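# Roll the vial in the palm until its label faces up

## Task

The vial starts loose in the upturned palm of the robot hand, resting in the fold between fingers and palm. Turn it within that hand until its label points upward, matching the goal picture. Afterwards no finger or thumb may be in contact with it. Only this hand may touch the vial, where the hand includes the wrist camera, the camera's post and the arm's final link. Any contact with something else, or the vial leaving the hand, means failure. Before declaring completion, the vial must rest motionless for a moment on the palm. It must be clear of the wrist, the camera and its post, and the palm must point straight up. No hand motor may show "moving" or "overload" or be building toward a shutdown; motors that were off from the beginning are ignored.

## Robot and tools

ROBOT. One arm with six joints (waist, shoulder, elbow, wrist pitch, wrist yaw, wrist roll) carrying a right hand with sixteen motors: index, middle and ring fingers with four hinges each, and a thumb with four. A wrist camera and a fixed mast sit at the wrist on the palm side. The mast can collide with things. In hand-point axes it spans x +0.05 to +0.10 m and z -0.16 to -0.11 m, and it reaches out to y = +0.06 m. The fingertips have grippy rubber caps; the rest of the hand is slippery.

FRAMES. The scene frame has its origin on the tabletop under the arm base, with +z up and +y to the left when facing along +x. Reported poses are end_effector_position (metres) and end_effector_quat_wxyz in this frame. The hand point lies in front of the palm, where a thumb-index-middle pinch would meet. Its axes are: +z along the straightened fingers toward the tips; +x across the palm, away from the thumb; +y out of the palm's face. The palm face is at y = -0.062 m. Finger knuckles are at z = -0.017 m, and straight fingertips end 0.139 m beyond that. For palm up, hand-point +y should point along world +z.

EXECUTE_ACTIONS. Its argument actions is a list holding zero or one item.
- An empty list returns the current state.
- {"rows": [...], "steps": n} runs 1 to 15 control steps of 1/30 s each. The default is 15. If there are fewer rows than steps, the final row keeps repeating.
- {"steps": n} with no rows waits up to 300 steps, counted from the previous result. Your reply time is included in that count.
- The optional pictures flag (boolean) turns camera images on or off.

ROW LAYOUT. Each row is 24 numbers, all in [-1, 1]. There is one hand, so there is a single list per row.
- Numbers 1-6: dx, dy, dz, rx, ry, rz. These are an offset, not a pose. They are measured in the hand point's own axes, from the hand-point pose in the most recent result that reports it. Every row uses that same reference, not the previous row. A value of 1.0 equals 0.6 m, or 180 degrees for rotation. rx, ry and rz together form one rotation vector. All zeros drives the hand back to the reference pose; it is not a hold.
- Numbers 7-22: absolute hinge goals, each scaled linearly between that hinge's two stops. The order is index_mcp, index_abd, index_pip, index_dip, then the same four for middle and for ring, then thumb_cmc, thumb_axl, thumb_mcp, thumb_ipl. For the fingers, moving toward -1 curls them toward the palm. mcp: +128 deg at -1, -18 deg at +1, straight at +0.75. abd swings sideways away from the thumb toward -1 (±60 deg, straight at 0.00). pip: straight at +0.58. dip: straight at +0.70. thumb_cmc toward -1 brings the thumb from beside the palm to in front of it; flat at +0.71. thumb_axl rolls the thumb about its length; straight at +0.68. thumb_mcp is straight at +0.23 and thumb_ipl at +0.17. With thumb_axl straight, bending toward -1 moves the thumb toward hand-point +z.
- Number 23: current_limit, the current cap for every motor. -1 is 0 mA and +1 is 550 mA, with a floor of 11 mA. A low cap also slows the fingers and may leave them unable to lift.
- Number 24: speed. Set-points travel at (speed+1)/2 of 5.9 rad/s.
- At the start these two are +0.4 and -0.6. They stay as last written.

LIMITS. On each control step the commanded pose is clipped to within 70 mm and 16 degrees of the measured pose. Position wins over orientation. Arm motions often end a centimetre or more short, usually too low. The elbow may sag, so re-aim at the pose you want to hold.

MOVE. target is one 24-number row, with offsets counted from the same reference as above. speed is the path's top speed in m/s, from 0.002 to 0.5 (default 0.25); turning is capped at twice that value in rad/s. The path lasts 0.5 to 10 s and ignores obstacles. Hand numbers are sent when the move starts. The result adds a move: line reporting the ending (done, off_target, moving, held, fault), any limits applied (paced = clipped; held = some steps blocked, and a burst of speed may follow), and the distance to target.

OTHER TOOLS
- wait: seconds, 0 to 10; it sends nothing new.
- zoom_image: camera (cam_high, cam_low or cam_wrist) and region [x0, y0, x1, y1] in image pixels, with the origin at top left and at most 504x504. All images are 672x504.
- show_instructions: displays the goal reference picture.
- read_manual: licence texts only.
- finished_scene: scene (1 or 2).

RESULT LINES
- hand_goal: the goals as written. Repeating them keeps a grip.
- hand_measured: the actual hinge positions on the same scale. Sending these loosens a grip.
- hand_current_ma: positive values push toward -1.
- hand_state: moving, goal, blocked (still and pressing) or overload.
- hand_current_limit and hand_speed: the current settings.
- Overload counter: a motor at 495 mA or more accumulates seconds. At 5 s it shuts off for 10 s and then returns to its goal.
- HELD: a step was not sent. "pose unreachable": the clearance check altered the command.
- Hand target: the pose the controller is now driving toward.
- FAULT and HAND FAULT: later calls in the same reply are skipped.
- MOTOR HOT warns at 85 °C; at 100 °C the arm drops with an OVER-TEMPERATURE FAULT.

CAUTIONS. Keep the palm level and motions slow so the vial stays on the hand and never touches the table or anything else. Use gentle finger goals and a moderate current_limit so the vial is rolled, not flicked. Avoid long hard presses that push motors toward overload. Nothing may be knocked off the table. Reply time lets the simulation keep running. Before finishing, open all digits clear of the vial, level the palm, wait until it is still, and confirm the hand states.

Each tool is called after ">>>" by a JSON object that holds its "method" and its "body", one argument or row to a line.

Reference images:

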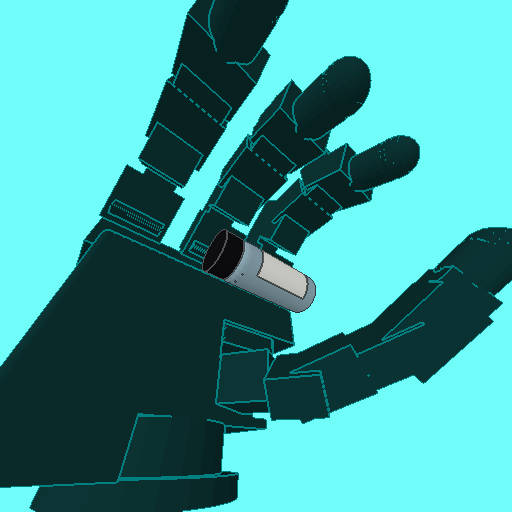

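## Session

>>> {"method": "execute_actions", "body": {
  "actions": []
}}

Scene clock: 0.00 s of 4800.00 s.
end_effector_position=(+0.4936, +0.0184, +0.4379) hand_goal=(+0.046, +0.000, -0.008, +0.280, +0.046, +0.000, -0.008, +0.280, +0.046, +0.000, -0.008, +0.280, -0.104, +0.266, +0.032, -0.018) hand_measured=(+0.058, +0.000, -0.006, +0.282, +0.058, +0.000, -0.006, +0.282, +0.062, +0.000, -0.006, +0.282, -0.090, +0.270, +0.034, -0.016) hand_current_ma=(+78, +0, +12, +12, +79, +0, +13, +12, +85, +0, +12, +12, +69, +25, +14, +11) hand_state=(goal, goal, goal, goal, goal, goal, goal, goal, goal, goal, goal, goal, goal, goal, goal, goal) hand_current_limit=0.40 hand_speed=-0.60 end_effector_quat_wxyz=(+0.498, +0.475, +0.492, +0.534)
Joint positions: [0.07  1.105 0.631 0.541 0.054 0.012]
Joint velocities: [-0.005  0.015  0.002 -0.007  0.007 -0.007]
Joint torques (N m, as the arm reports them, + toward a larger angle): no reading
Hand target: +0.493, +0.018, +0.462; +0.509, +0.463, +0.478, +0.546

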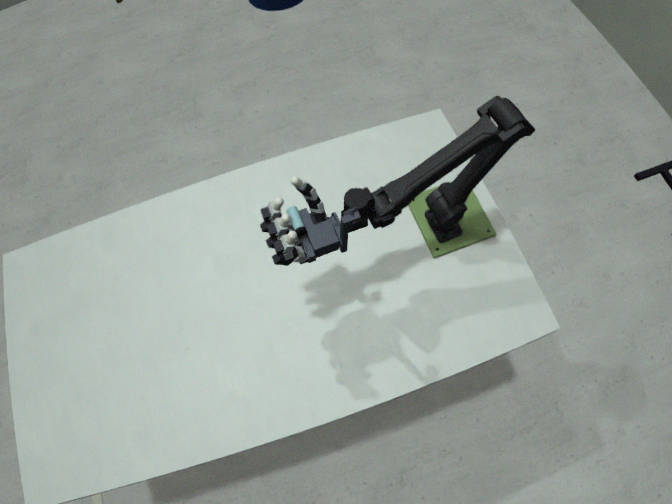

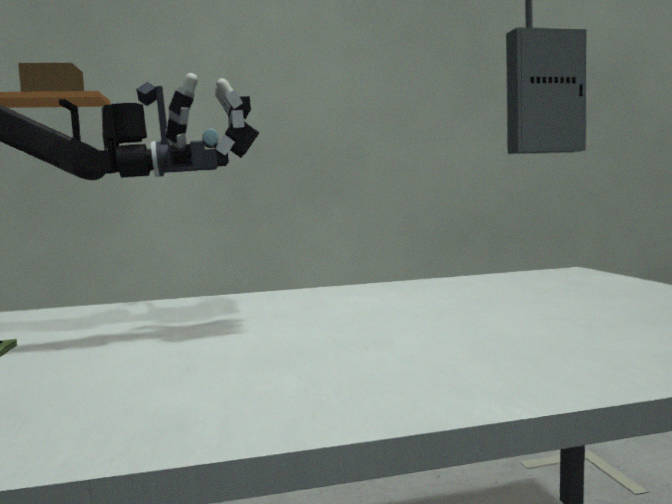

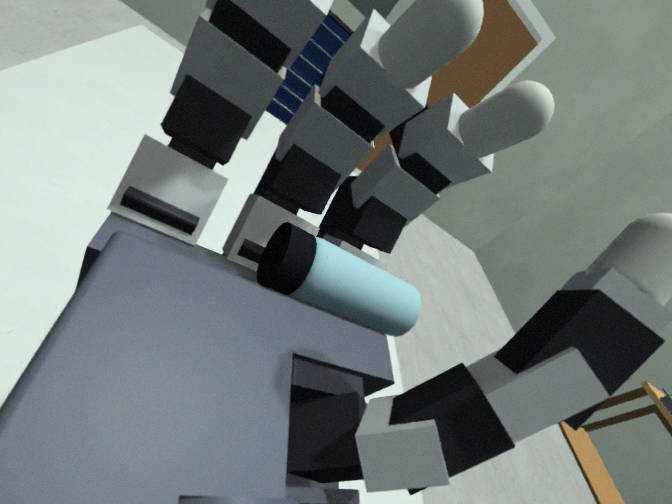

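>>> {"method": "zoom_image", "body": {
  "camera": "cam_low",
  "region": [130, 60, 280, 190]
}}

>>> {"method": "zoom_image", "body": {
  "camera": "cam_high",
  "region": [250, 165, 370, 275]
}}

Region (130, 60, 280, 190) of cam_low's 672x504 image, scaled by 3.360, with more detail than that image has; it fills the top 437 rows of this view, and the rest is white.

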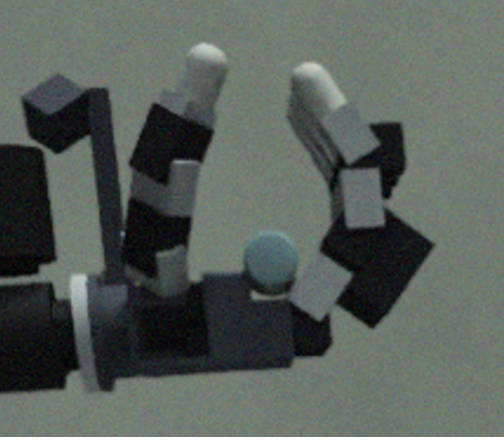

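Region (250, 165, 370, 275) of cam_high's 672x504 image, scaled by 4.200, with more detail than that image has; it fills the top 462 rows of this view, and the rest is white.

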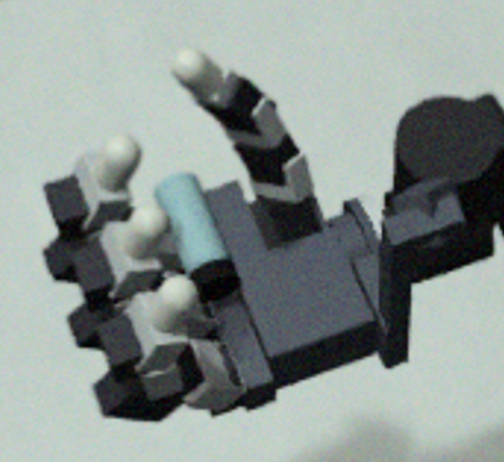

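>>> {"method": "move", "body": {
  "target": [0,0.04,0.002,-0.0157,0,0, 0.479,0,-0.956,0.188, 0.479,0,-0.956,0.188, 0.046,0,-0.008,0.28, -0.104,0.266,0.032,-0.018, 0.4,-0.6],
  "speed": 0.1
}}

>>> {"method": "zoom_image", "body": {
  "camera": "cam_low",
  "region": [130, 60, 280, 190]
}}

Scene clock: 41.17 s of 4800.00 s.
end_effector_position=(+0.4936, +0.0184, +0.4379) hand_goal=(+0.480, +0.000, -0.956, +0.188, +0.480, +0.000, -0.956, +0.188, +0.046, +0.000, -0.008, +0.280, -0.104, +0.266, +0.032, -0.018) hand_measured=(+0.486, +0.000, -0.956, +0.190, +0.484, +0.000, -0.956, +0.190, +0.062, +0.000, -0.006, +0.282, -0.090, +0.270, +0.034, -0.016) hand_current_ma=(+32, +0, +4, +11, +31, +0, +4, +11, +85, +0, +12, +12, +69, +25, +14, +11) hand_state=(goal, goal, goal, goal, goal, goal, goal, goal, goal, goal, goal, goal, goal, goal, goal, goal) hand_current_limit=0.40 hand_speed=-0.60 end_effector_quat_wxyz=(+0.498, +0.475, +0.492, +0.534)
Joint positions: [0.07  1.105 0.631 0.541 0.054 0.012]
Joint velocities: [-0.005 -0.015 -0.002  0.027 -0.037  0.007]
Joint torques (N m, as the arm reports them, + toward a larger angle): [ 0.15 -9.42 11.6   2.18  0.03 -0.18]
Hand target: +0.492, +0.018, +0.462; +0.510, +0.462, +0.479, +0.546
Off the commanded pose: 0.024 m, 3 deg.
After step 90, 36.93 s passed at rest.
move: off_target

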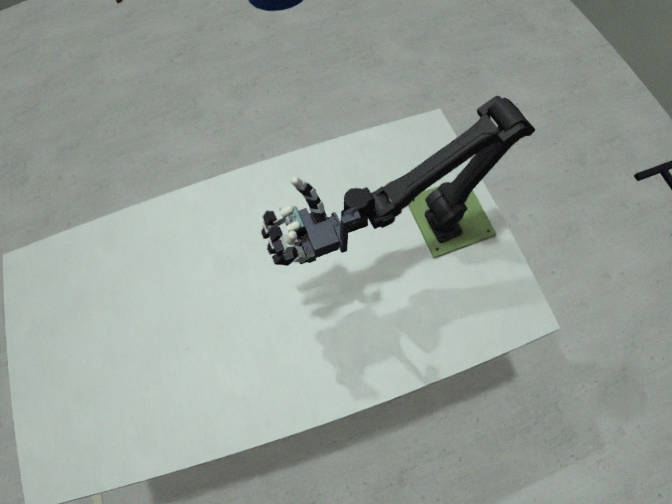

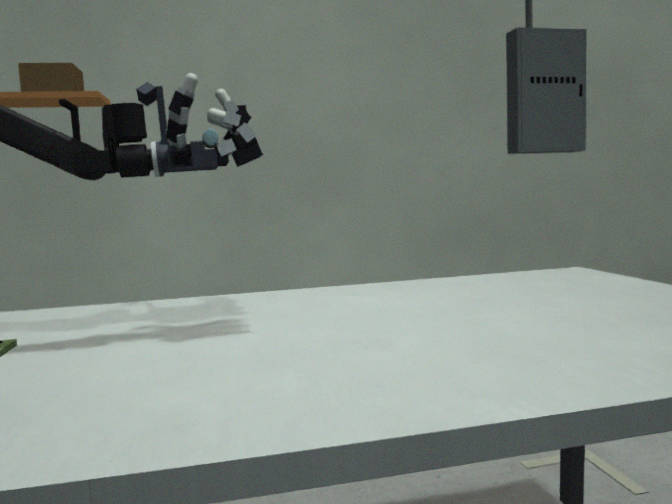

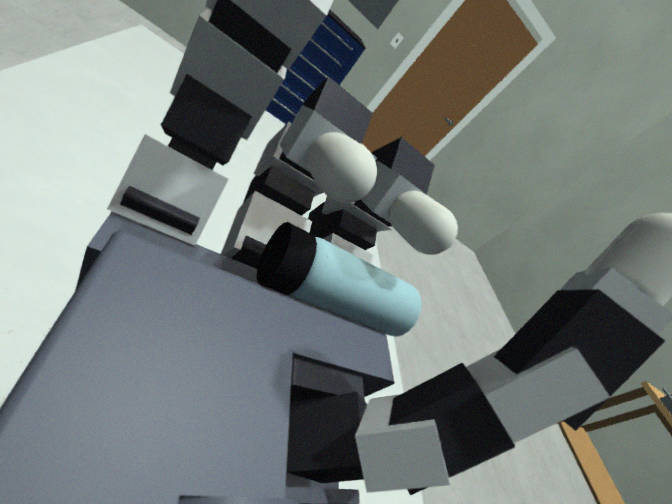

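Region (130, 60, 280, 190) of cam_low's 672x504 image, scaled by 3.360, with more detail than that image has; it fills the top 437 rows of this view, and the rest is white.

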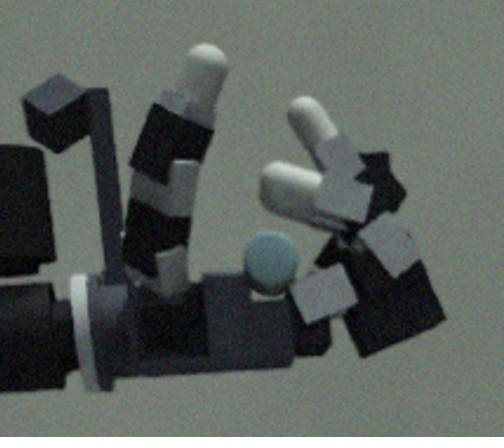

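>>> {"method": "move", "body": {
  "target": [0,0.04,0.002,-0.0157,0,0, 0.548,0,-0.98,-0.25, 0.548,0,-0.98,-0.25, 0.046,0,-0.008,0.28, -0.104,0.266,0.032,-0.018, 0.4,-0.7],
  "speed": 0.1
}}

>>> {"method": "zoom_image", "body": {
  "camera": "cam_low",
  "region": [130, 60, 280, 190]
}}

Scene clock: 51.97 s of 4800.00 s.
end_effector_position=(+0.4936, +0.0184, +0.4379) hand_goal=(+0.548, +0.000, -0.980, -0.250, +0.548, +0.000, -0.980, -0.250, +0.046, +0.000, -0.008, +0.280, -0.104, +0.266, +0.032, -0.018) hand_measured=(+0.554, +0.000, -0.968, -0.220, +0.554, +0.000, -0.970, -0.230, +0.062, +0.000, -0.006, +0.282, -0.090, +0.270, +0.034, -0.016) hand_current_ma=(+35, +0, +67, +148, +37, +0, +46, +105, +85, +0, +12, +12, +69, +25, +14, +11) hand_state=(goal, goal, goal, blocked, goal, goal, goal, blocked, goal, goal, goal, goal, goal, goal, goal, goal) hand_current_limit=0.40 hand_speed=-0.70 end_effector_quat_wxyz=(+0.498, +0.475, +0.492, +0.534)
Joint positions: [0.07  1.105 0.631 0.541 0.054 0.012]
Joint velocities: [-0.005 -0.005  0.002  0.002 -0.022  0.007]
Joint torques (N m, as the arm reports them, + toward a larger angle): [  0.38 -10.09  11.4    2.15   0.07  -0.16]
Hand target: +0.492, +0.018, +0.462; +0.510, +0.462, +0.479, +0.546
Off the commanded pose: 0.024 m, 3 deg.
After step 90, 6.97 s passed at rest.
move: off_target

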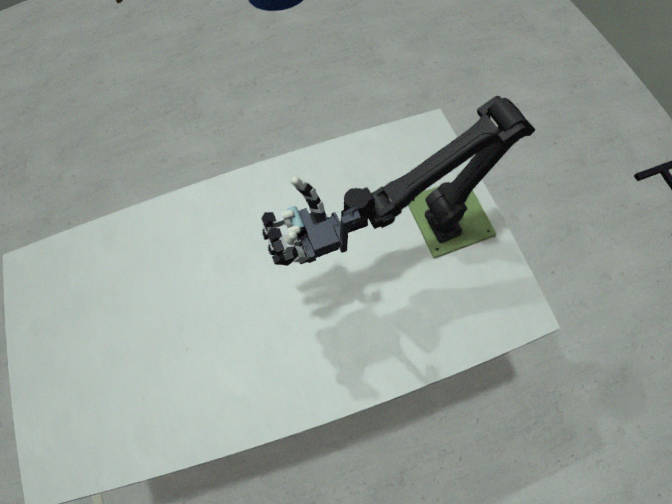

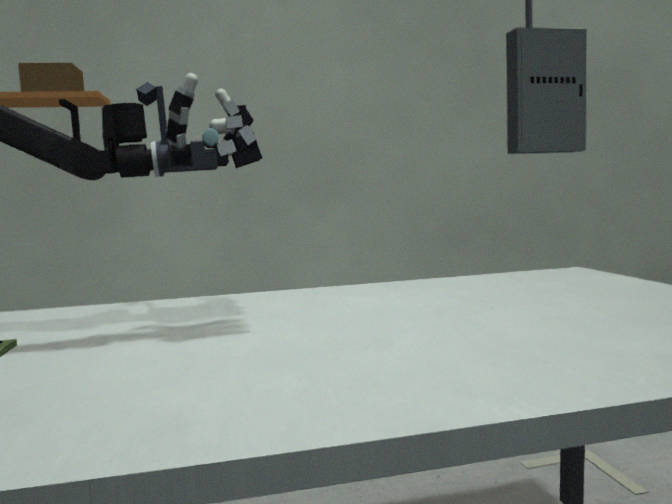

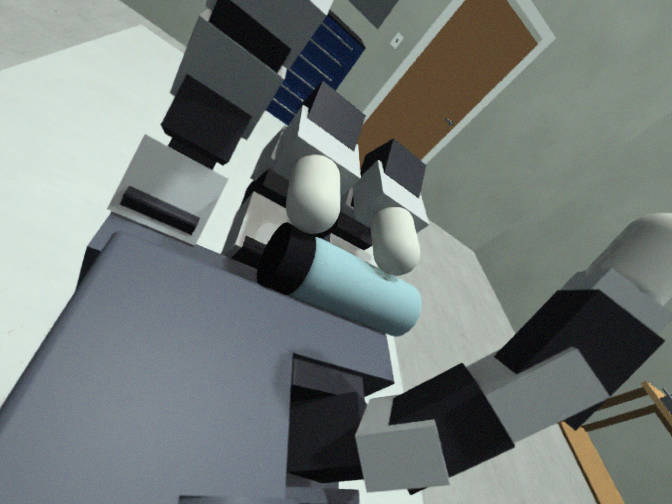

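Region (130, 60, 280, 190) of cam_low's 672x504 image, scaled by 3.360, with more detail than that image has; it fills the top 437 rows of this view, and the rest is white.

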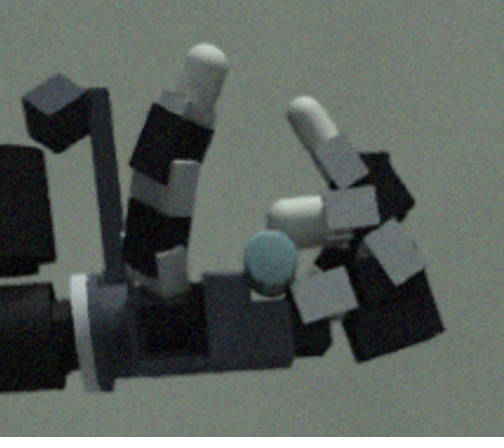

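>>> {"method": "execute_actions", "body": {
  "actions": [
    {"rows":[[0,0.04,0.002,-0.0157,0,0, 0.525,0,-0.98,-0.24, 0.525,0,-0.98,-0.245, 0.046,0,-0.008,0.28, -0.104,0.266,0.032,-0.018, 0.1,-0.7],[0,0.04,0.002,-0.0157,0,0, 0.50,0,-0.98,-0.225, 0.50,0,-0.98,-0.235, 0.046,0,-0.008,0.28, -0.104,0.266,0.032,-0.018, 0.1,-0.7],[0,0.04,0.002,-0.0157,0,0, 0.48,0,-0.98,-0.21, 0.48,0,-0.98,-0.22, 0.046,0,-0.008,0.28, -0.104,0.266,0.032,-0.018, 0.1,-0.7],[0,0.04,0.002,-0.0157,0,0, 0.46,0,-0.98,-0.2, 0.46,0,-0.98,-0.21, 0.046,0,-0.008,0.28, -0.104,0.266,0.032,-0.018, 0.1,-0.7],[0,0.04,0.002,-0.0157,0,0, 0.44,0,-0.98,-0.19, 0.44,0,-0.98,-0.2, 0.046,0,-0.008,0.28, -0.104,0.266,0.032,-0.018, 0.1,-0.7],[0,0.04,0.002,-0.0157,0,0, 0.42,0,-0.98,-0.18, 0.42,0,-0.98,-0.19, 0.046,0,-0.008,0.28, -0.104,0.266,0.032,-0.018, 0.1,-0.7],[0,0.04,0.002,-0.0157,0,0, 0.40,0,-0.98,-0.17, 0.40,0,-0.98,-0.18, 0.046,0,-0.008,0.28, -0.104,0.266,0.032,-0.018, 0.1,-0.7],[0,0.04,0.002,-0.0157,0,0, 0.38,0,-0.98,-0.16, 0.38,0,-0.98,-0.17, 0.046,0,-0.008,0.28, -0.104,0.266,0.032,-0.018, 0.1,-0.7],[0,0.04,0.002,-0.0157,0,0, 0.36,0,-0.98,-0.15, 0.36,0,-0.98,-0.16, 0.046,0,-0.008,0.28, -0.104,0.266,0.032,-0.018, 0.1,-0.7],[0,0.04,0.002,-0.0157,0,0, 0.34,0,-0.98,-0.14, 0.34,0,-0.98,-0.15, 0.046,0,-0.008,0.28, -0.104,0.266,0.032,-0.018, 0.1,-0.7]],"steps":15}
  ]
}}

>>> {"method": "zoom_image", "body": {
  "camera": "cam_low",
  "region": [130, 60, 280, 190]
}}

Scene clock: 75.23 s of 4800.00 s.
end_effector_position=(+0.4936, +0.0184, +0.4379) hand_goal=(+0.340, +0.000, -0.980, -0.140, +0.340, +0.000, -0.980, -0.150, +0.046, +0.000, -0.008, +0.280, -0.104, +0.266, +0.032, -0.018) hand_measured=(+0.454, +0.000, -0.954, -0.130, +0.454, +0.000, -0.956, -0.142, +0.062, +0.000, -0.006, +0.282, -0.090, +0.270, +0.034, -0.016) hand_current_ma=(+271, +0, +145, +61, +270, +0, +132, +46, +85, +0, +12, +12, +69, +25, +14, +11) hand_state=(moving, goal, moving, moving, moving, goal, moving, moving, goal, goal, goal, goal, goal, goal, goal, goal) hand_current_limit=0.10 hand_speed=-0.70 end_effector_quat_wxyz=(+0.498, +0.475, +0.492, +0.534)
Joint positions: [0.07  1.105 0.631 0.541 0.054 0.012]
Joint velocities: [ 0.005  0.005 -0.017 -0.002  0.007 -0.007]
Joint torques (N m, as the arm reports them, + toward a larger angle): [  1.26 -10.28  11.36   2.22   0.01  -0.19]
Hand target: +0.492, +0.018, +0.462; +0.510, +0.462, +0.479, +0.546
Off the commanded pose: 0.024 m, 3 deg.
Steps of this call (steps 1 to 90: nothing new was sent; then 19.77 s passed at rest; steps 91 to 105: all 15 steps of this action). Readings (end_effector_position | what the end effector reports):
91: (+0.4936, +0.0184, +0.4379) | hand_goal=(+0.526, +0.000, -0.980, -0.240, +0.526, +0.000, -0.980, -0.244, +0.046, +0.000, -0.008, +0.280, -0.104, +0.266, +0.032, -0.018) hand_measured=(+0.554, +0.000, -0.968, -0.220, +0.554, +0.000, -0.970, -0.230, +0.062, +0.000, -0.006, +0.282, -0.090, +0.270, +0.034, -0.016) hand_current_ma=(+36, +0, +67, +148, +37, +0, +46, +105, +85, +0, +12, +12, +69, +25, +14, +11) hand_state=(moving, goal, goal, moving, moving, goal, goal, moving, goal, goal, goal, goal, goal, goal, goal, goal) hand_current_limit=0.10 hand_speed=-0.70
92: (+0.4936, +0.0184, +0.4379) | hand_goal=(+0.500, +0.000, -0.980, -0.224, +0.500, +0.000, -0.980, -0.234, +0.046, +0.000, -0.008, +0.280, -0.104, +0.266, +0.032, -0.018) hand_measured=(+0.552, +0.000, -0.968, -0.220, +0.552, +0.000, -0.970, -0.230, +0.062, +0.000, -0.006, +0.282, -0.090, +0.270, +0.034, -0.016) hand_current_ma=(+150, +0, +70, +84, +154, +0, +51, +66, +85, +0, +12, +12, +69, +25, +14, +11) hand_state=(moving, goal, goal, moving, moving, goal, goal, moving, goal, goal, goal, goal, goal, goal, goal, goal) hand_current_limit=0.10 hand_speed=-0.70
94: (+0.4936, +0.0184, +0.4379) | hand_goal=(+0.460, +0.000, -0.980, -0.200, +0.460, +0.000, -0.980, -0.210, +0.046, +0.000, -0.008, +0.280, -0.104, +0.266, +0.032, -0.018) hand_measured=(+0.536, +0.000, -0.964, -0.214, +0.534, +0.000, -0.966, -0.224, +0.062, +0.000, -0.006, +0.282, -0.090, +0.270, +0.034, -0.016) hand_current_ma=(+242, +0, +99, +13, +231, +0, +90, +5, +85, +0, +12, +12, +69, +25, +14, +11) hand_state=(moving, goal, moving, moving, moving, goal, moving, moving, goal, goal, goal, goal, goal, goal, goal, goal) hand_current_limit=0.10 hand_speed=-0.70
98: (+0.4936, +0.0184, +0.4379) | hand_goal=(+0.380, +0.000, -0.980, -0.160, +0.380, +0.000, -0.980, -0.170, +0.046, +0.000, -0.008, +0.280, -0.104, +0.266, +0.032, -0.018) hand_measured=(+0.502, +0.000, -0.960, -0.174, +0.502, +0.000, -0.962, -0.186, +0.062, +0.000, -0.006, +0.282, -0.090, +0.270, +0.034, -0.016) hand_current_ma=(+234, +0, +103, +26, +236, +0, +92, +12, +85, +0, +12, +12, +69, +25, +14, +11) hand_state=(moving, goal, goal, moving, moving, goal, goal, moving, goal, goal, goal, goal, goal, goal, goal, goal) hand_current_limit=0.10 hand_speed=-0.70
105: the state above

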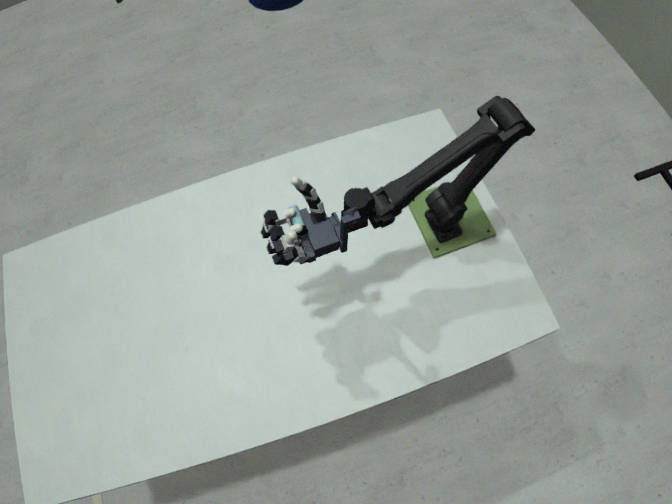

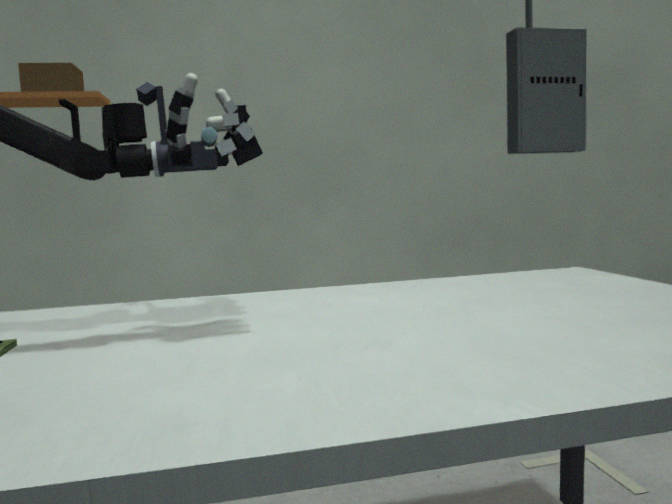

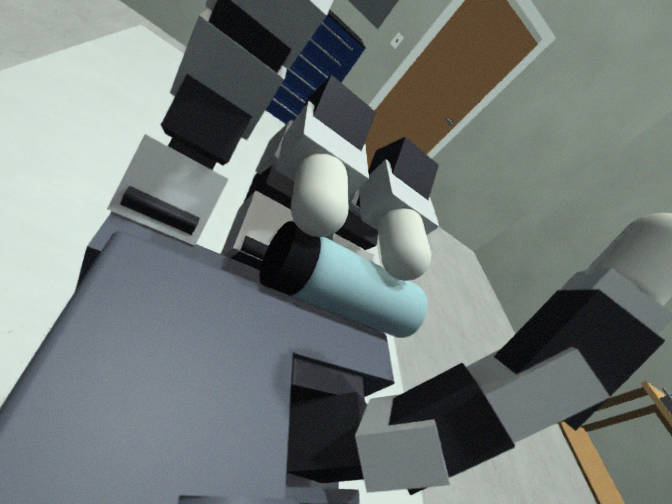

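Region (130, 60, 280, 190) of cam_low's 672x504 image, scaled by 3.360, with more detail than that image has; it fills the top 437 rows of this view, and the rest is white.

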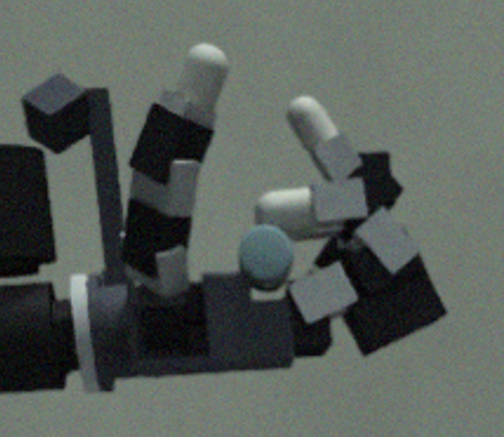

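The vial is climbing the step. Check quickly.

>>> {"method": "execute_actions", "body": {
  "actions": [
    {"rows":[[0,0.04,0.002,-0.0157,0,0, 0.46,0,-0.96,-0.14, 0.46,0,-0.96,-0.15, 0.046,0,-0.008,0.28, -0.104,0.266,0.032,-0.018, 0.1,-0.7]],"steps":8}
  ]
}}

>>> {"method": "zoom_image", "body": {
  "camera": "cam_low",
  "region": [130, 60, 280, 190]
}}

Scene clock: 79.83 s of 4800.00 s.
end_effector_position=(+0.4936, +0.0184, +0.4379) hand_goal=(+0.460, +0.000, -0.960, -0.140, +0.460, +0.000, -0.960, -0.150, +0.046, +0.000, -0.008, +0.280, -0.104, +0.266, +0.032, -0.018) hand_measured=(+0.466, +0.000, -0.952, -0.134, +0.466, +0.000, -0.954, -0.146, +0.062, +0.000, -0.006, +0.282, -0.090, +0.270, +0.034, -0.016) hand_current_ma=(+35, +0, +39, +29, +36, +0, +32, +20, +85, +0, +12, +12, +69, +25, +14, +11) hand_state=(goal, goal, goal, goal, goal, goal, goal, goal, goal, goal, goal, goal, goal, goal, goal, goal) hand_current_limit=0.10 hand_speed=-0.70 end_effector_quat_wxyz=(+0.498, +0.475, +0.492, +0.534)
Joint positions: [0.07  1.105 0.631 0.541 0.054 0.012]
Joint velocities: [-0.015  0.005  0.017 -0.007 -0.037  0.022]
Joint torques (N m, as the arm reports them, + toward a larger angle): [ 0.19 -9.88 11.53  2.21  0.04 -0.17]
Hand target: +0.492, +0.018, +0.462; +0.510, +0.462, +0.479, +0.546
Off the commanded pose: 0.024 m, 3 deg.
Steps of this call (steps 1 to 90: nothing new was sent; then 1.33 s passed at rest; steps 91 to 98: all 8 steps of this action). Readings (end_effector_position | what the end effector reports):
91: (+0.4936, +0.0184, +0.4379) | hand_goal=(+0.460, +0.000, -0.960, -0.140, +0.460, +0.000, -0.960, -0.150, +0.046, +0.000, -0.008, +0.280, -0.104, +0.266, +0.032, -0.018) hand_measured=(+0.430, +0.000, -0.946, -0.124, +0.432, +0.000, -0.946, -0.138, +0.062, +0.000, -0.006, +0.282, -0.090, +0.270, +0.034, -0.016) hand_current_ma=(+302, +0, +182, +80, +302, +0, +169, +63, +85, +0, +12, +12, +69, +25, +14, +11) hand_state=(moving, goal, moving, goal, moving, goal, moving, goal, goal, goal, goal, goal, goal, goal, goal, goal) hand_current_limit=0.10 hand_speed=-0.70
92: (+0.4936, +0.0184, +0.4379) | hand_goal=(+0.460, +0.000, -0.960, -0.140, +0.460, +0.000, -0.960, -0.150, +0.046, +0.000, -0.008, +0.280, -0.104, +0.266, +0.032, -0.018) hand_measured=(+0.430, +0.000, -0.942, -0.124, +0.432, +0.000, -0.944, -0.138, +0.062, +0.000, -0.006, +0.282, -0.090, +0.270, +0.034, -0.016) hand_current_ma=(+123, +0, +107, +80, +117, +0, +99, +63, +85, +0, +12, +12, +69, +25, +14, +11) hand_state=(moving, goal, moving, goal, moving, goal, moving, goal, goal, goal, goal, goal, goal, goal, goal, goal) hand_current_limit=0.10 hand_speed=-0.70
94: (+0.4936, +0.0184, +0.4379) | hand_goal=(+0.460, +0.000, -0.960, -0.140, +0.460, +0.000, -0.960, -0.150, +0.046, +0.000, -0.008, +0.280, -0.104, +0.266, +0.032, -0.018) hand_measured=(+0.442, +0.000, -0.942, -0.128, +0.444, +0.000, -0.944, -0.140, +0.062, +0.000, -0.006, +0.282, -0.090, +0.270, +0.034, -0.016) hand_current_ma=(+4, +0, +56, +38, +4, +0, +44, +26, +85, +0, +12, +12, +69, +25, +14, +11) hand_state=(moving, goal, moving, moving, moving, goal, moving, moving, goal, goal, goal, goal, goal, goal, goal, goal) hand_current_limit=0.10 hand_speed=-0.70
98: the state above

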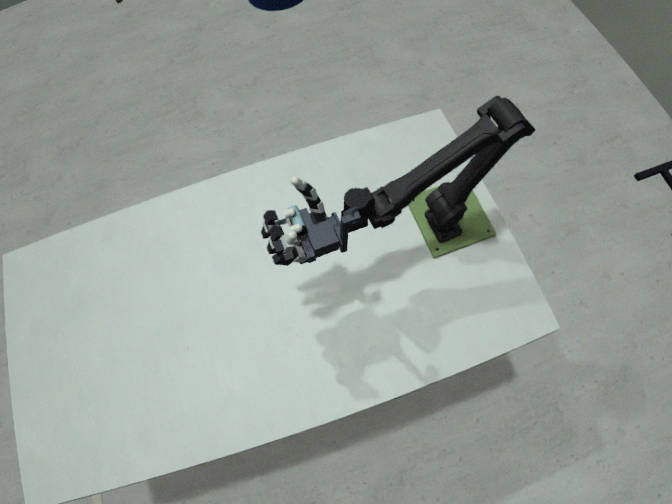

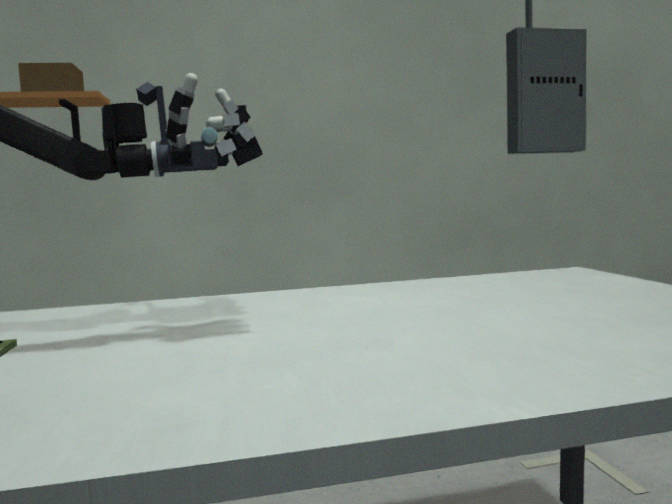

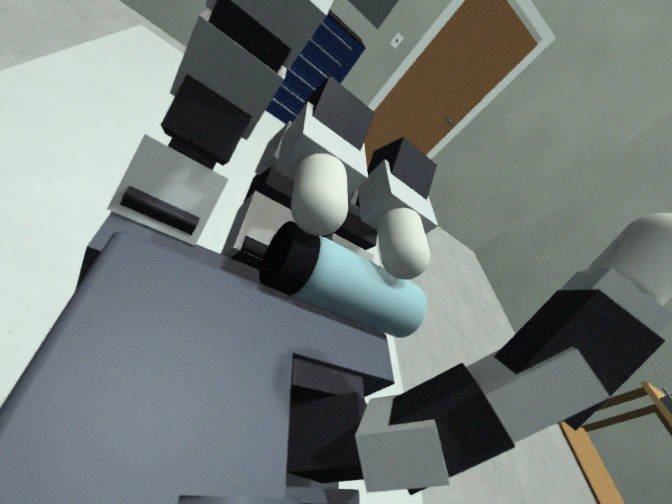

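Region (130, 60, 280, 190) of cam_low's 672x504 image, scaled by 3.360, with more detail than that image has; it fills the top 437 rows of this view, and the rest is white.

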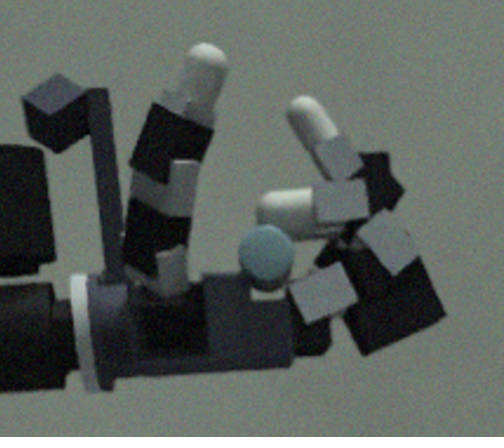

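>>> {"method": "execute_actions", "body": {
  "actions": [
    {"rows":[[0,0.04,0.002,-0.0157,0,0, 0.46,0,-0.96,0.1, 0.46,0,-0.96,0.1, 0.046,0,-0.008,0.28, -0.104,0.266,0.032,-0.018, 0.1,-0.7]],"steps":10}
  ],
  "pictures": false
}}

>>> {"method": "execute_actions", "body": {
  "actions": [
    {"rows":[[0,0.04,0.002,-0.0157,0,0, 0.27,0,-0.98,0.1, 0.27,0,-0.98,0.1, 0.046,0,-0.008,0.28, -0.104,0.266,0.032,-0.018, 0.1,-0.7]],"steps":11}
  ],
  "pictures": false
}}

>>> {"method": "move", "body": {
  "target": [0,0.04,0.002,-0.0157,0,0, 0.27,0,-0.98,-0.1, 0.27,0,-0.98,-0.11, 0.046,0,-0.008,0.28, -0.104,0.266,0.032,-0.018, 0.1,-0.7]
}}

>>> {"method": "zoom_image", "body": {
  "camera": "cam_low",
  "region": [130, 60, 280, 190]
}}

Scene clock: 90.07 s of 4800.00 s.
end_effector_position=(+0.4936, +0.0184, +0.4379) hand_goal=(+0.460, +0.000, -0.960, +0.100, +0.460, +0.000, -0.960, +0.100, +0.046, +0.000, -0.008, +0.280, -0.104, +0.266, +0.032, -0.018) hand_measured=(+0.466, +0.000, -0.960, +0.048, +0.466, +0.000, -0.960, +0.038, +0.062, +0.000, -0.006, +0.282, -0.090, +0.270, +0.034, -0.016) hand_current_ma=(+35, +0, +4, -52, +37, +0, +4, -51, +85, +0, +12, +12, +69, +25, +14, +11) hand_state=(goal, goal, goal, moving, goal, goal, goal, moving, goal, goal, goal, goal, goal, goal, goal, goal) hand_current_limit=0.10 hand_speed=-0.70 end_effector_quat_wxyz=(+0.498, +0.475, +0.492, +0.534)
Joint positions: [0.07  1.105 0.631 0.541 0.054 0.012]
Joint velocities: [-0.015  0.005 -0.002 -0.017 -0.037  0.022]
Joint torques (N m, as the arm reports them, + toward a larger angle): [  0.37 -10.1   11.42   2.22   0.    -0.16]
Hand target: +0.492, +0.018, +0.462; +0.510, +0.462, +0.479, +0.546
Off the commanded pose: 0.024 m, 3 deg.
Steps of this call (steps 1 to 90: nothing new was sent; then 6.90 s passed at rest; steps 91 to 100: all 10 steps of this action). Readings (end_effector_position | what the end effector reports):
91: (+0.4936, +0.0184, +0.4379) | hand_goal=(+0.460, +0.000, -0.960, +0.100, +0.460, +0.000, -0.960, +0.100, +0.046, +0.000, -0.008, +0.280, -0.104, +0.266, +0.032, -0.018) hand_measured=(+0.466, +0.000, -0.952, -0.134, +0.466, +0.000, -0.954, -0.146, +0.062, +0.000, -0.006, +0.282, -0.090, +0.270, +0.034, -0.016) hand_current_ma=(+35, +0, +39, +29, +37, +0, +32, +20, +85, +0, +12, +12, +69, +25, +14, +11) hand_state=(goal, goal, goal, moving, goal, goal, goal, moving, goal, goal, goal, goal, goal, goal, goal, goal) hand_current_limit=0.10 hand_speed=-0.70
92: (+0.4936, +0.0184, +0.4379) | hand_goal=(+0.460, +0.000, -0.960, +0.100, +0.460, +0.000, -0.960, +0.100, +0.046, +0.000, -0.008, +0.280, -0.104, +0.266, +0.032, -0.018) hand_measured=(+0.466, +0.000, -0.952, -0.130, +0.466, +0.000, -0.954, -0.142, +0.062, +0.000, -0.006, +0.282, -0.090, +0.270, +0.034, -0.016) hand_current_ma=(+35, +0, +20, -46, +37, +0, +19, -47, +85, +0, +12, +12, +69, +25, +14, +11) hand_state=(goal, goal, moving, moving, goal, goal, moving, moving, goal, goal, goal, goal, goal, goal, goal, goal) hand_current_limit=0.10 hand_speed=-0.70
94: (+0.4936, +0.0184, +0.4379) | hand_goal=(+0.460, +0.000, -0.960, +0.100, +0.460, +0.000, -0.960, +0.100, +0.046, +0.000, -0.008, +0.280, -0.104, +0.266, +0.032, -0.018) hand_measured=(+0.466, +0.000, -0.958, -0.096, +0.466, +0.000, -0.958, -0.106, +0.062, +0.000, -0.006, +0.282, -0.090, +0.270, +0.034, -0.016) hand_current_ma=(+35, +0, +3, -53, +37, +0, +3, -52, +85, +0, +12, +12, +69, +25, +14, +11) hand_state=(goal, goal, moving, moving, goal, goal, moving, moving, goal, goal, goal, goal, goal, goal, goal, goal) hand_current_limit=0.10 hand_speed=-0.70
98: (+0.4936, +0.0184, +0.4379) | hand_goal=(+0.460, +0.000, -0.960, +0.100, +0.460, +0.000, -0.960, +0.100, +0.046, +0.000, -0.008, +0.280, -0.104, +0.266, +0.032, -0.018) hand_measured=(+0.466, +0.000, -0.960, -0.002, +0.466, +0.000, -0.960, -0.010, +0.062, +0.000, -0.006, +0.282, -0.090, +0.270, +0.034, -0.016) hand_current_ma=(+35, +0, +4, -52, +37, +0, +4, -51, +85, +0, +12, +12, +69, +25, +14, +11) hand_state=(goal, goal, goal, moving, goal, goal, goal, moving, goal, goal, goal, goal, goal, goal, goal, goal) hand_current_limit=0.10 hand_speed=-0.70
100: the state above

Scene clock: 90.43 s of 4800.00 s.
end_effector_position=(+0.4936, +0.0184, +0.4379) hand_goal=(+0.270, +0.000, -0.980, +0.100, +0.270, +0.000, -0.980, +0.100, +0.046, +0.000, -0.008, +0.280, -0.104, +0.266, +0.032, -0.018) hand_measured=(+0.288, +0.000, -0.980, +0.096, +0.288, +0.000, -0.980, +0.096, +0.062, +0.000, -0.006, +0.282, -0.090, +0.270, +0.034, -0.016) hand_current_ma=(+63, +0, +0, -21, +61, +0, +0, -21, +85, +0, +12, +12, +69, +25, +14, +11) hand_state=(moving, goal, goal, goal, moving, goal, goal, goal, goal, goal, goal, goal, goal, goal, goal, goal) hand_current_limit=0.10 hand_speed=-0.70 end_effector_quat_wxyz=(+0.498, +0.475, +0.492, +0.534)
Joint positions: [0.07  1.105 0.631 0.541 0.054 0.012]
Joint velocities: [-0.015 -0.015 -0.007  0.017  0.051  0.022]
Joint torques (N m, as the arm reports them, + toward a larger angle): [  0.52 -10.21  11.39   2.32   0.02  -0.13]
Hand target: +0.492, +0.018, +0.462; +0.510, +0.462, +0.479, +0.546
Off the commanded pose: 0.024 m, 3 deg.
Steps of this call (steps 1 to 11: all 11 steps of this action). Readings (end_effector_position | what the end effector reports):
1: (+0.4936, +0.0184, +0.4379) | hand_goal=(+0.270, +0.000, -0.980, +0.100, +0.270, +0.000, -0.980, +0.100, +0.046, +0.000, -0.008, +0.280, -0.104, +0.266, +0.032, -0.018) hand_measured=(+0.466, +0.000, -0.960, +0.072, +0.466, +0.000, -0.960, +0.062, +0.062, +0.000, -0.006, +0.282, -0.090, +0.270, +0.034, -0.016) hand_current_ma=(+35, +0, +4, -44, +37, +0, +4, -51, +85, +0, +12, +12, +69, +25, +14, +11) hand_state=(moving, goal, moving, moving, moving, goal, moving, moving, goal, goal, goal, goal, goal, goal, goal, goal) hand_current_limit=0.10 hand_speed=-0.70
2: (+0.4936, +0.0184, +0.4379) | hand_goal=(+0.270, +0.000, -0.980, +0.100, +0.270, +0.000, -0.980, +0.100, +0.046, +0.000, -0.008, +0.280, -0.104, +0.266, +0.032, -0.018) hand_measured=(+0.462, +0.000, -0.964, +0.088, +0.462, +0.000, -0.964, +0.082, +0.062, +0.000, -0.006, +0.282, -0.090, +0.270, +0.034, -0.016) hand_current_ma=(+128, +0, +35, -14, +128, +0, +37, -21, +85, +0, +12, +12, +69, +25, +14, +11) hand_state=(moving, goal, moving, moving, moving, goal, moving, moving, goal, goal, goal, goal, goal, goal, goal, goal) hand_current_limit=0.10 hand_speed=-0.70
4: (+0.4936, +0.0184, +0.4379) | hand_goal=(+0.270, +0.000, -0.980, +0.100, +0.270, +0.000, -0.980, +0.100, +0.046, +0.000, -0.008, +0.280, -0.104, +0.266, +0.032, -0.018) hand_measured=(+0.430, +0.000, -0.978, +0.096, +0.430, +0.000, -0.978, +0.094, +0.062, +0.000, -0.006, +0.282, -0.090, +0.270, +0.034, -0.016) hand_current_ma=(+113, +0, +1, -20, +111, +0, +1, -20, +85, +0, +12, +12, +69, +25, +14, +11) hand_state=(moving, goal, moving, moving, moving, goal, moving, moving, goal, goal, goal, goal, goal, goal, goal, goal) hand_current_limit=0.10 hand_speed=-0.70
8: (+0.4936, +0.0184, +0.4379) | hand_goal=(+0.270, +0.000, -0.980, +0.100, +0.270, +0.000, -0.980, +0.100, +0.046, +0.000, -0.008, +0.280, -0.104, +0.266, +0.032, -0.018) hand_measured=(+0.342, +0.000, -0.980, +0.096, +0.346, +0.000, -0.980, +0.096, +0.062, +0.000, -0.006, +0.282, -0.090, +0.270, +0.034, -0.016) hand_current_ma=(+108, +0, +2, -21, +107, +0, +2, -21, +85, +0, +12, +12, +69, +25, +14, +11) hand_state=(moving, goal, goal, goal, moving, goal, goal, goal, goal, goal, goal, goal, goal, goal, goal, goal) hand_current_limit=0.10 hand_speed=-0.70
11: the state above

Scene clock: 91.37 s of 4800.00 s.
end_effector_position=(+0.4936, +0.0184, +0.4379) hand_goal=(+0.270, +0.000, -0.980, -0.100, +0.270, +0.000, -0.980, -0.110, +0.046, +0.000, -0.008, +0.280, -0.104, +0.266, +0.032, -0.018) hand_measured=(+0.282, +0.000, -0.968, -0.072, +0.282, +0.002, -0.970, -0.086, +0.062, +0.000, -0.006, +0.282, -0.090, +0.270, +0.034, -0.016) hand_current_ma=(+73, +3, +63, +139, +73, +5, +54, +127, +85, +0, +12, +12, +69, +25, +14, +11) hand_state=(goal, goal, goal, blocked, goal, goal, goal, blocked, goal, goal, goal, goal, goal, goal, goal, goal) hand_current_limit=0.10 hand_speed=-0.70 end_effector_quat_wxyz=(+0.498, +0.475, +0.492, +0.534)
Joint positions: [0.07  1.105 0.631 0.541 0.054 0.012]
Joint velocities: [-0.015  0.005  0.002 -0.022  0.007 -0.007]
Joint torques (N m, as the arm reports them, + toward a larger angle): [  0.1  -10.2   11.34   2.14   0.01  -0.15]
Hand target: +0.492, +0.018, +0.462; +0.510, +0.462, +0.479, +0.546
Off the commanded pose: 0.024 m, 3 deg.
move: off_target

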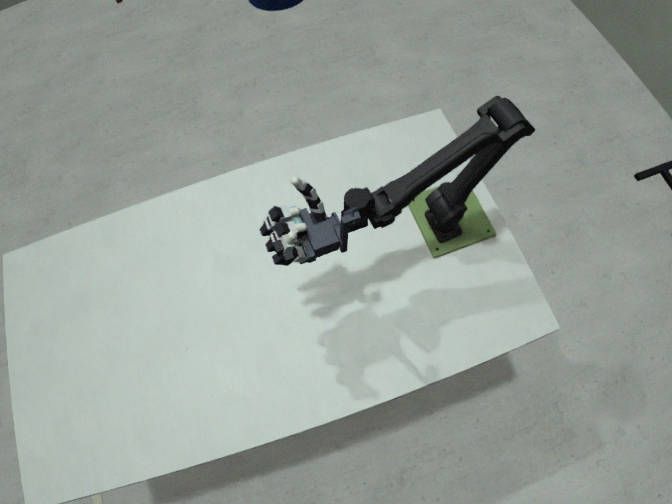

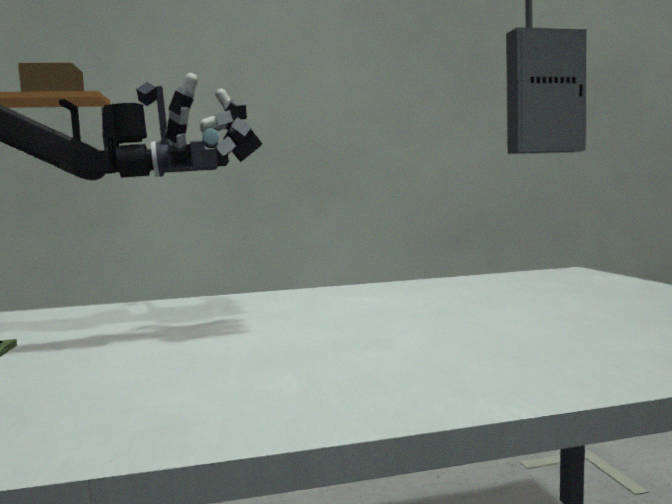

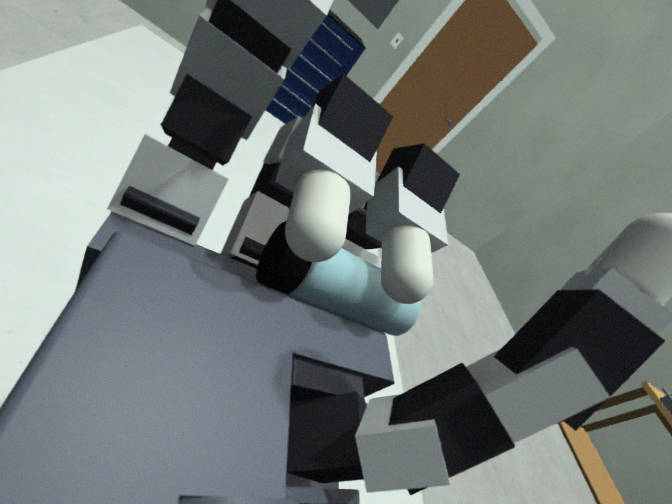

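Region (130, 60, 280, 190) of cam_low's 672x504 image, scaled by 3.360, with more detail than that image has; it fills the top 437 rows of this view, and the rest is white.

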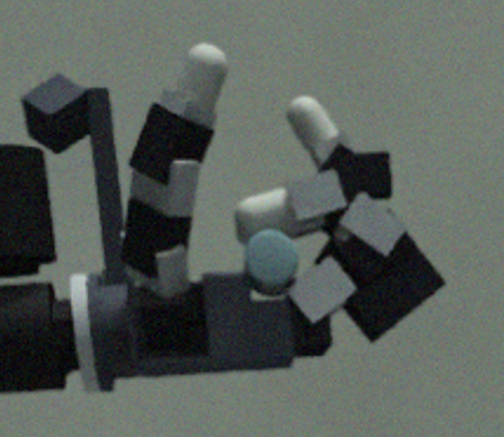

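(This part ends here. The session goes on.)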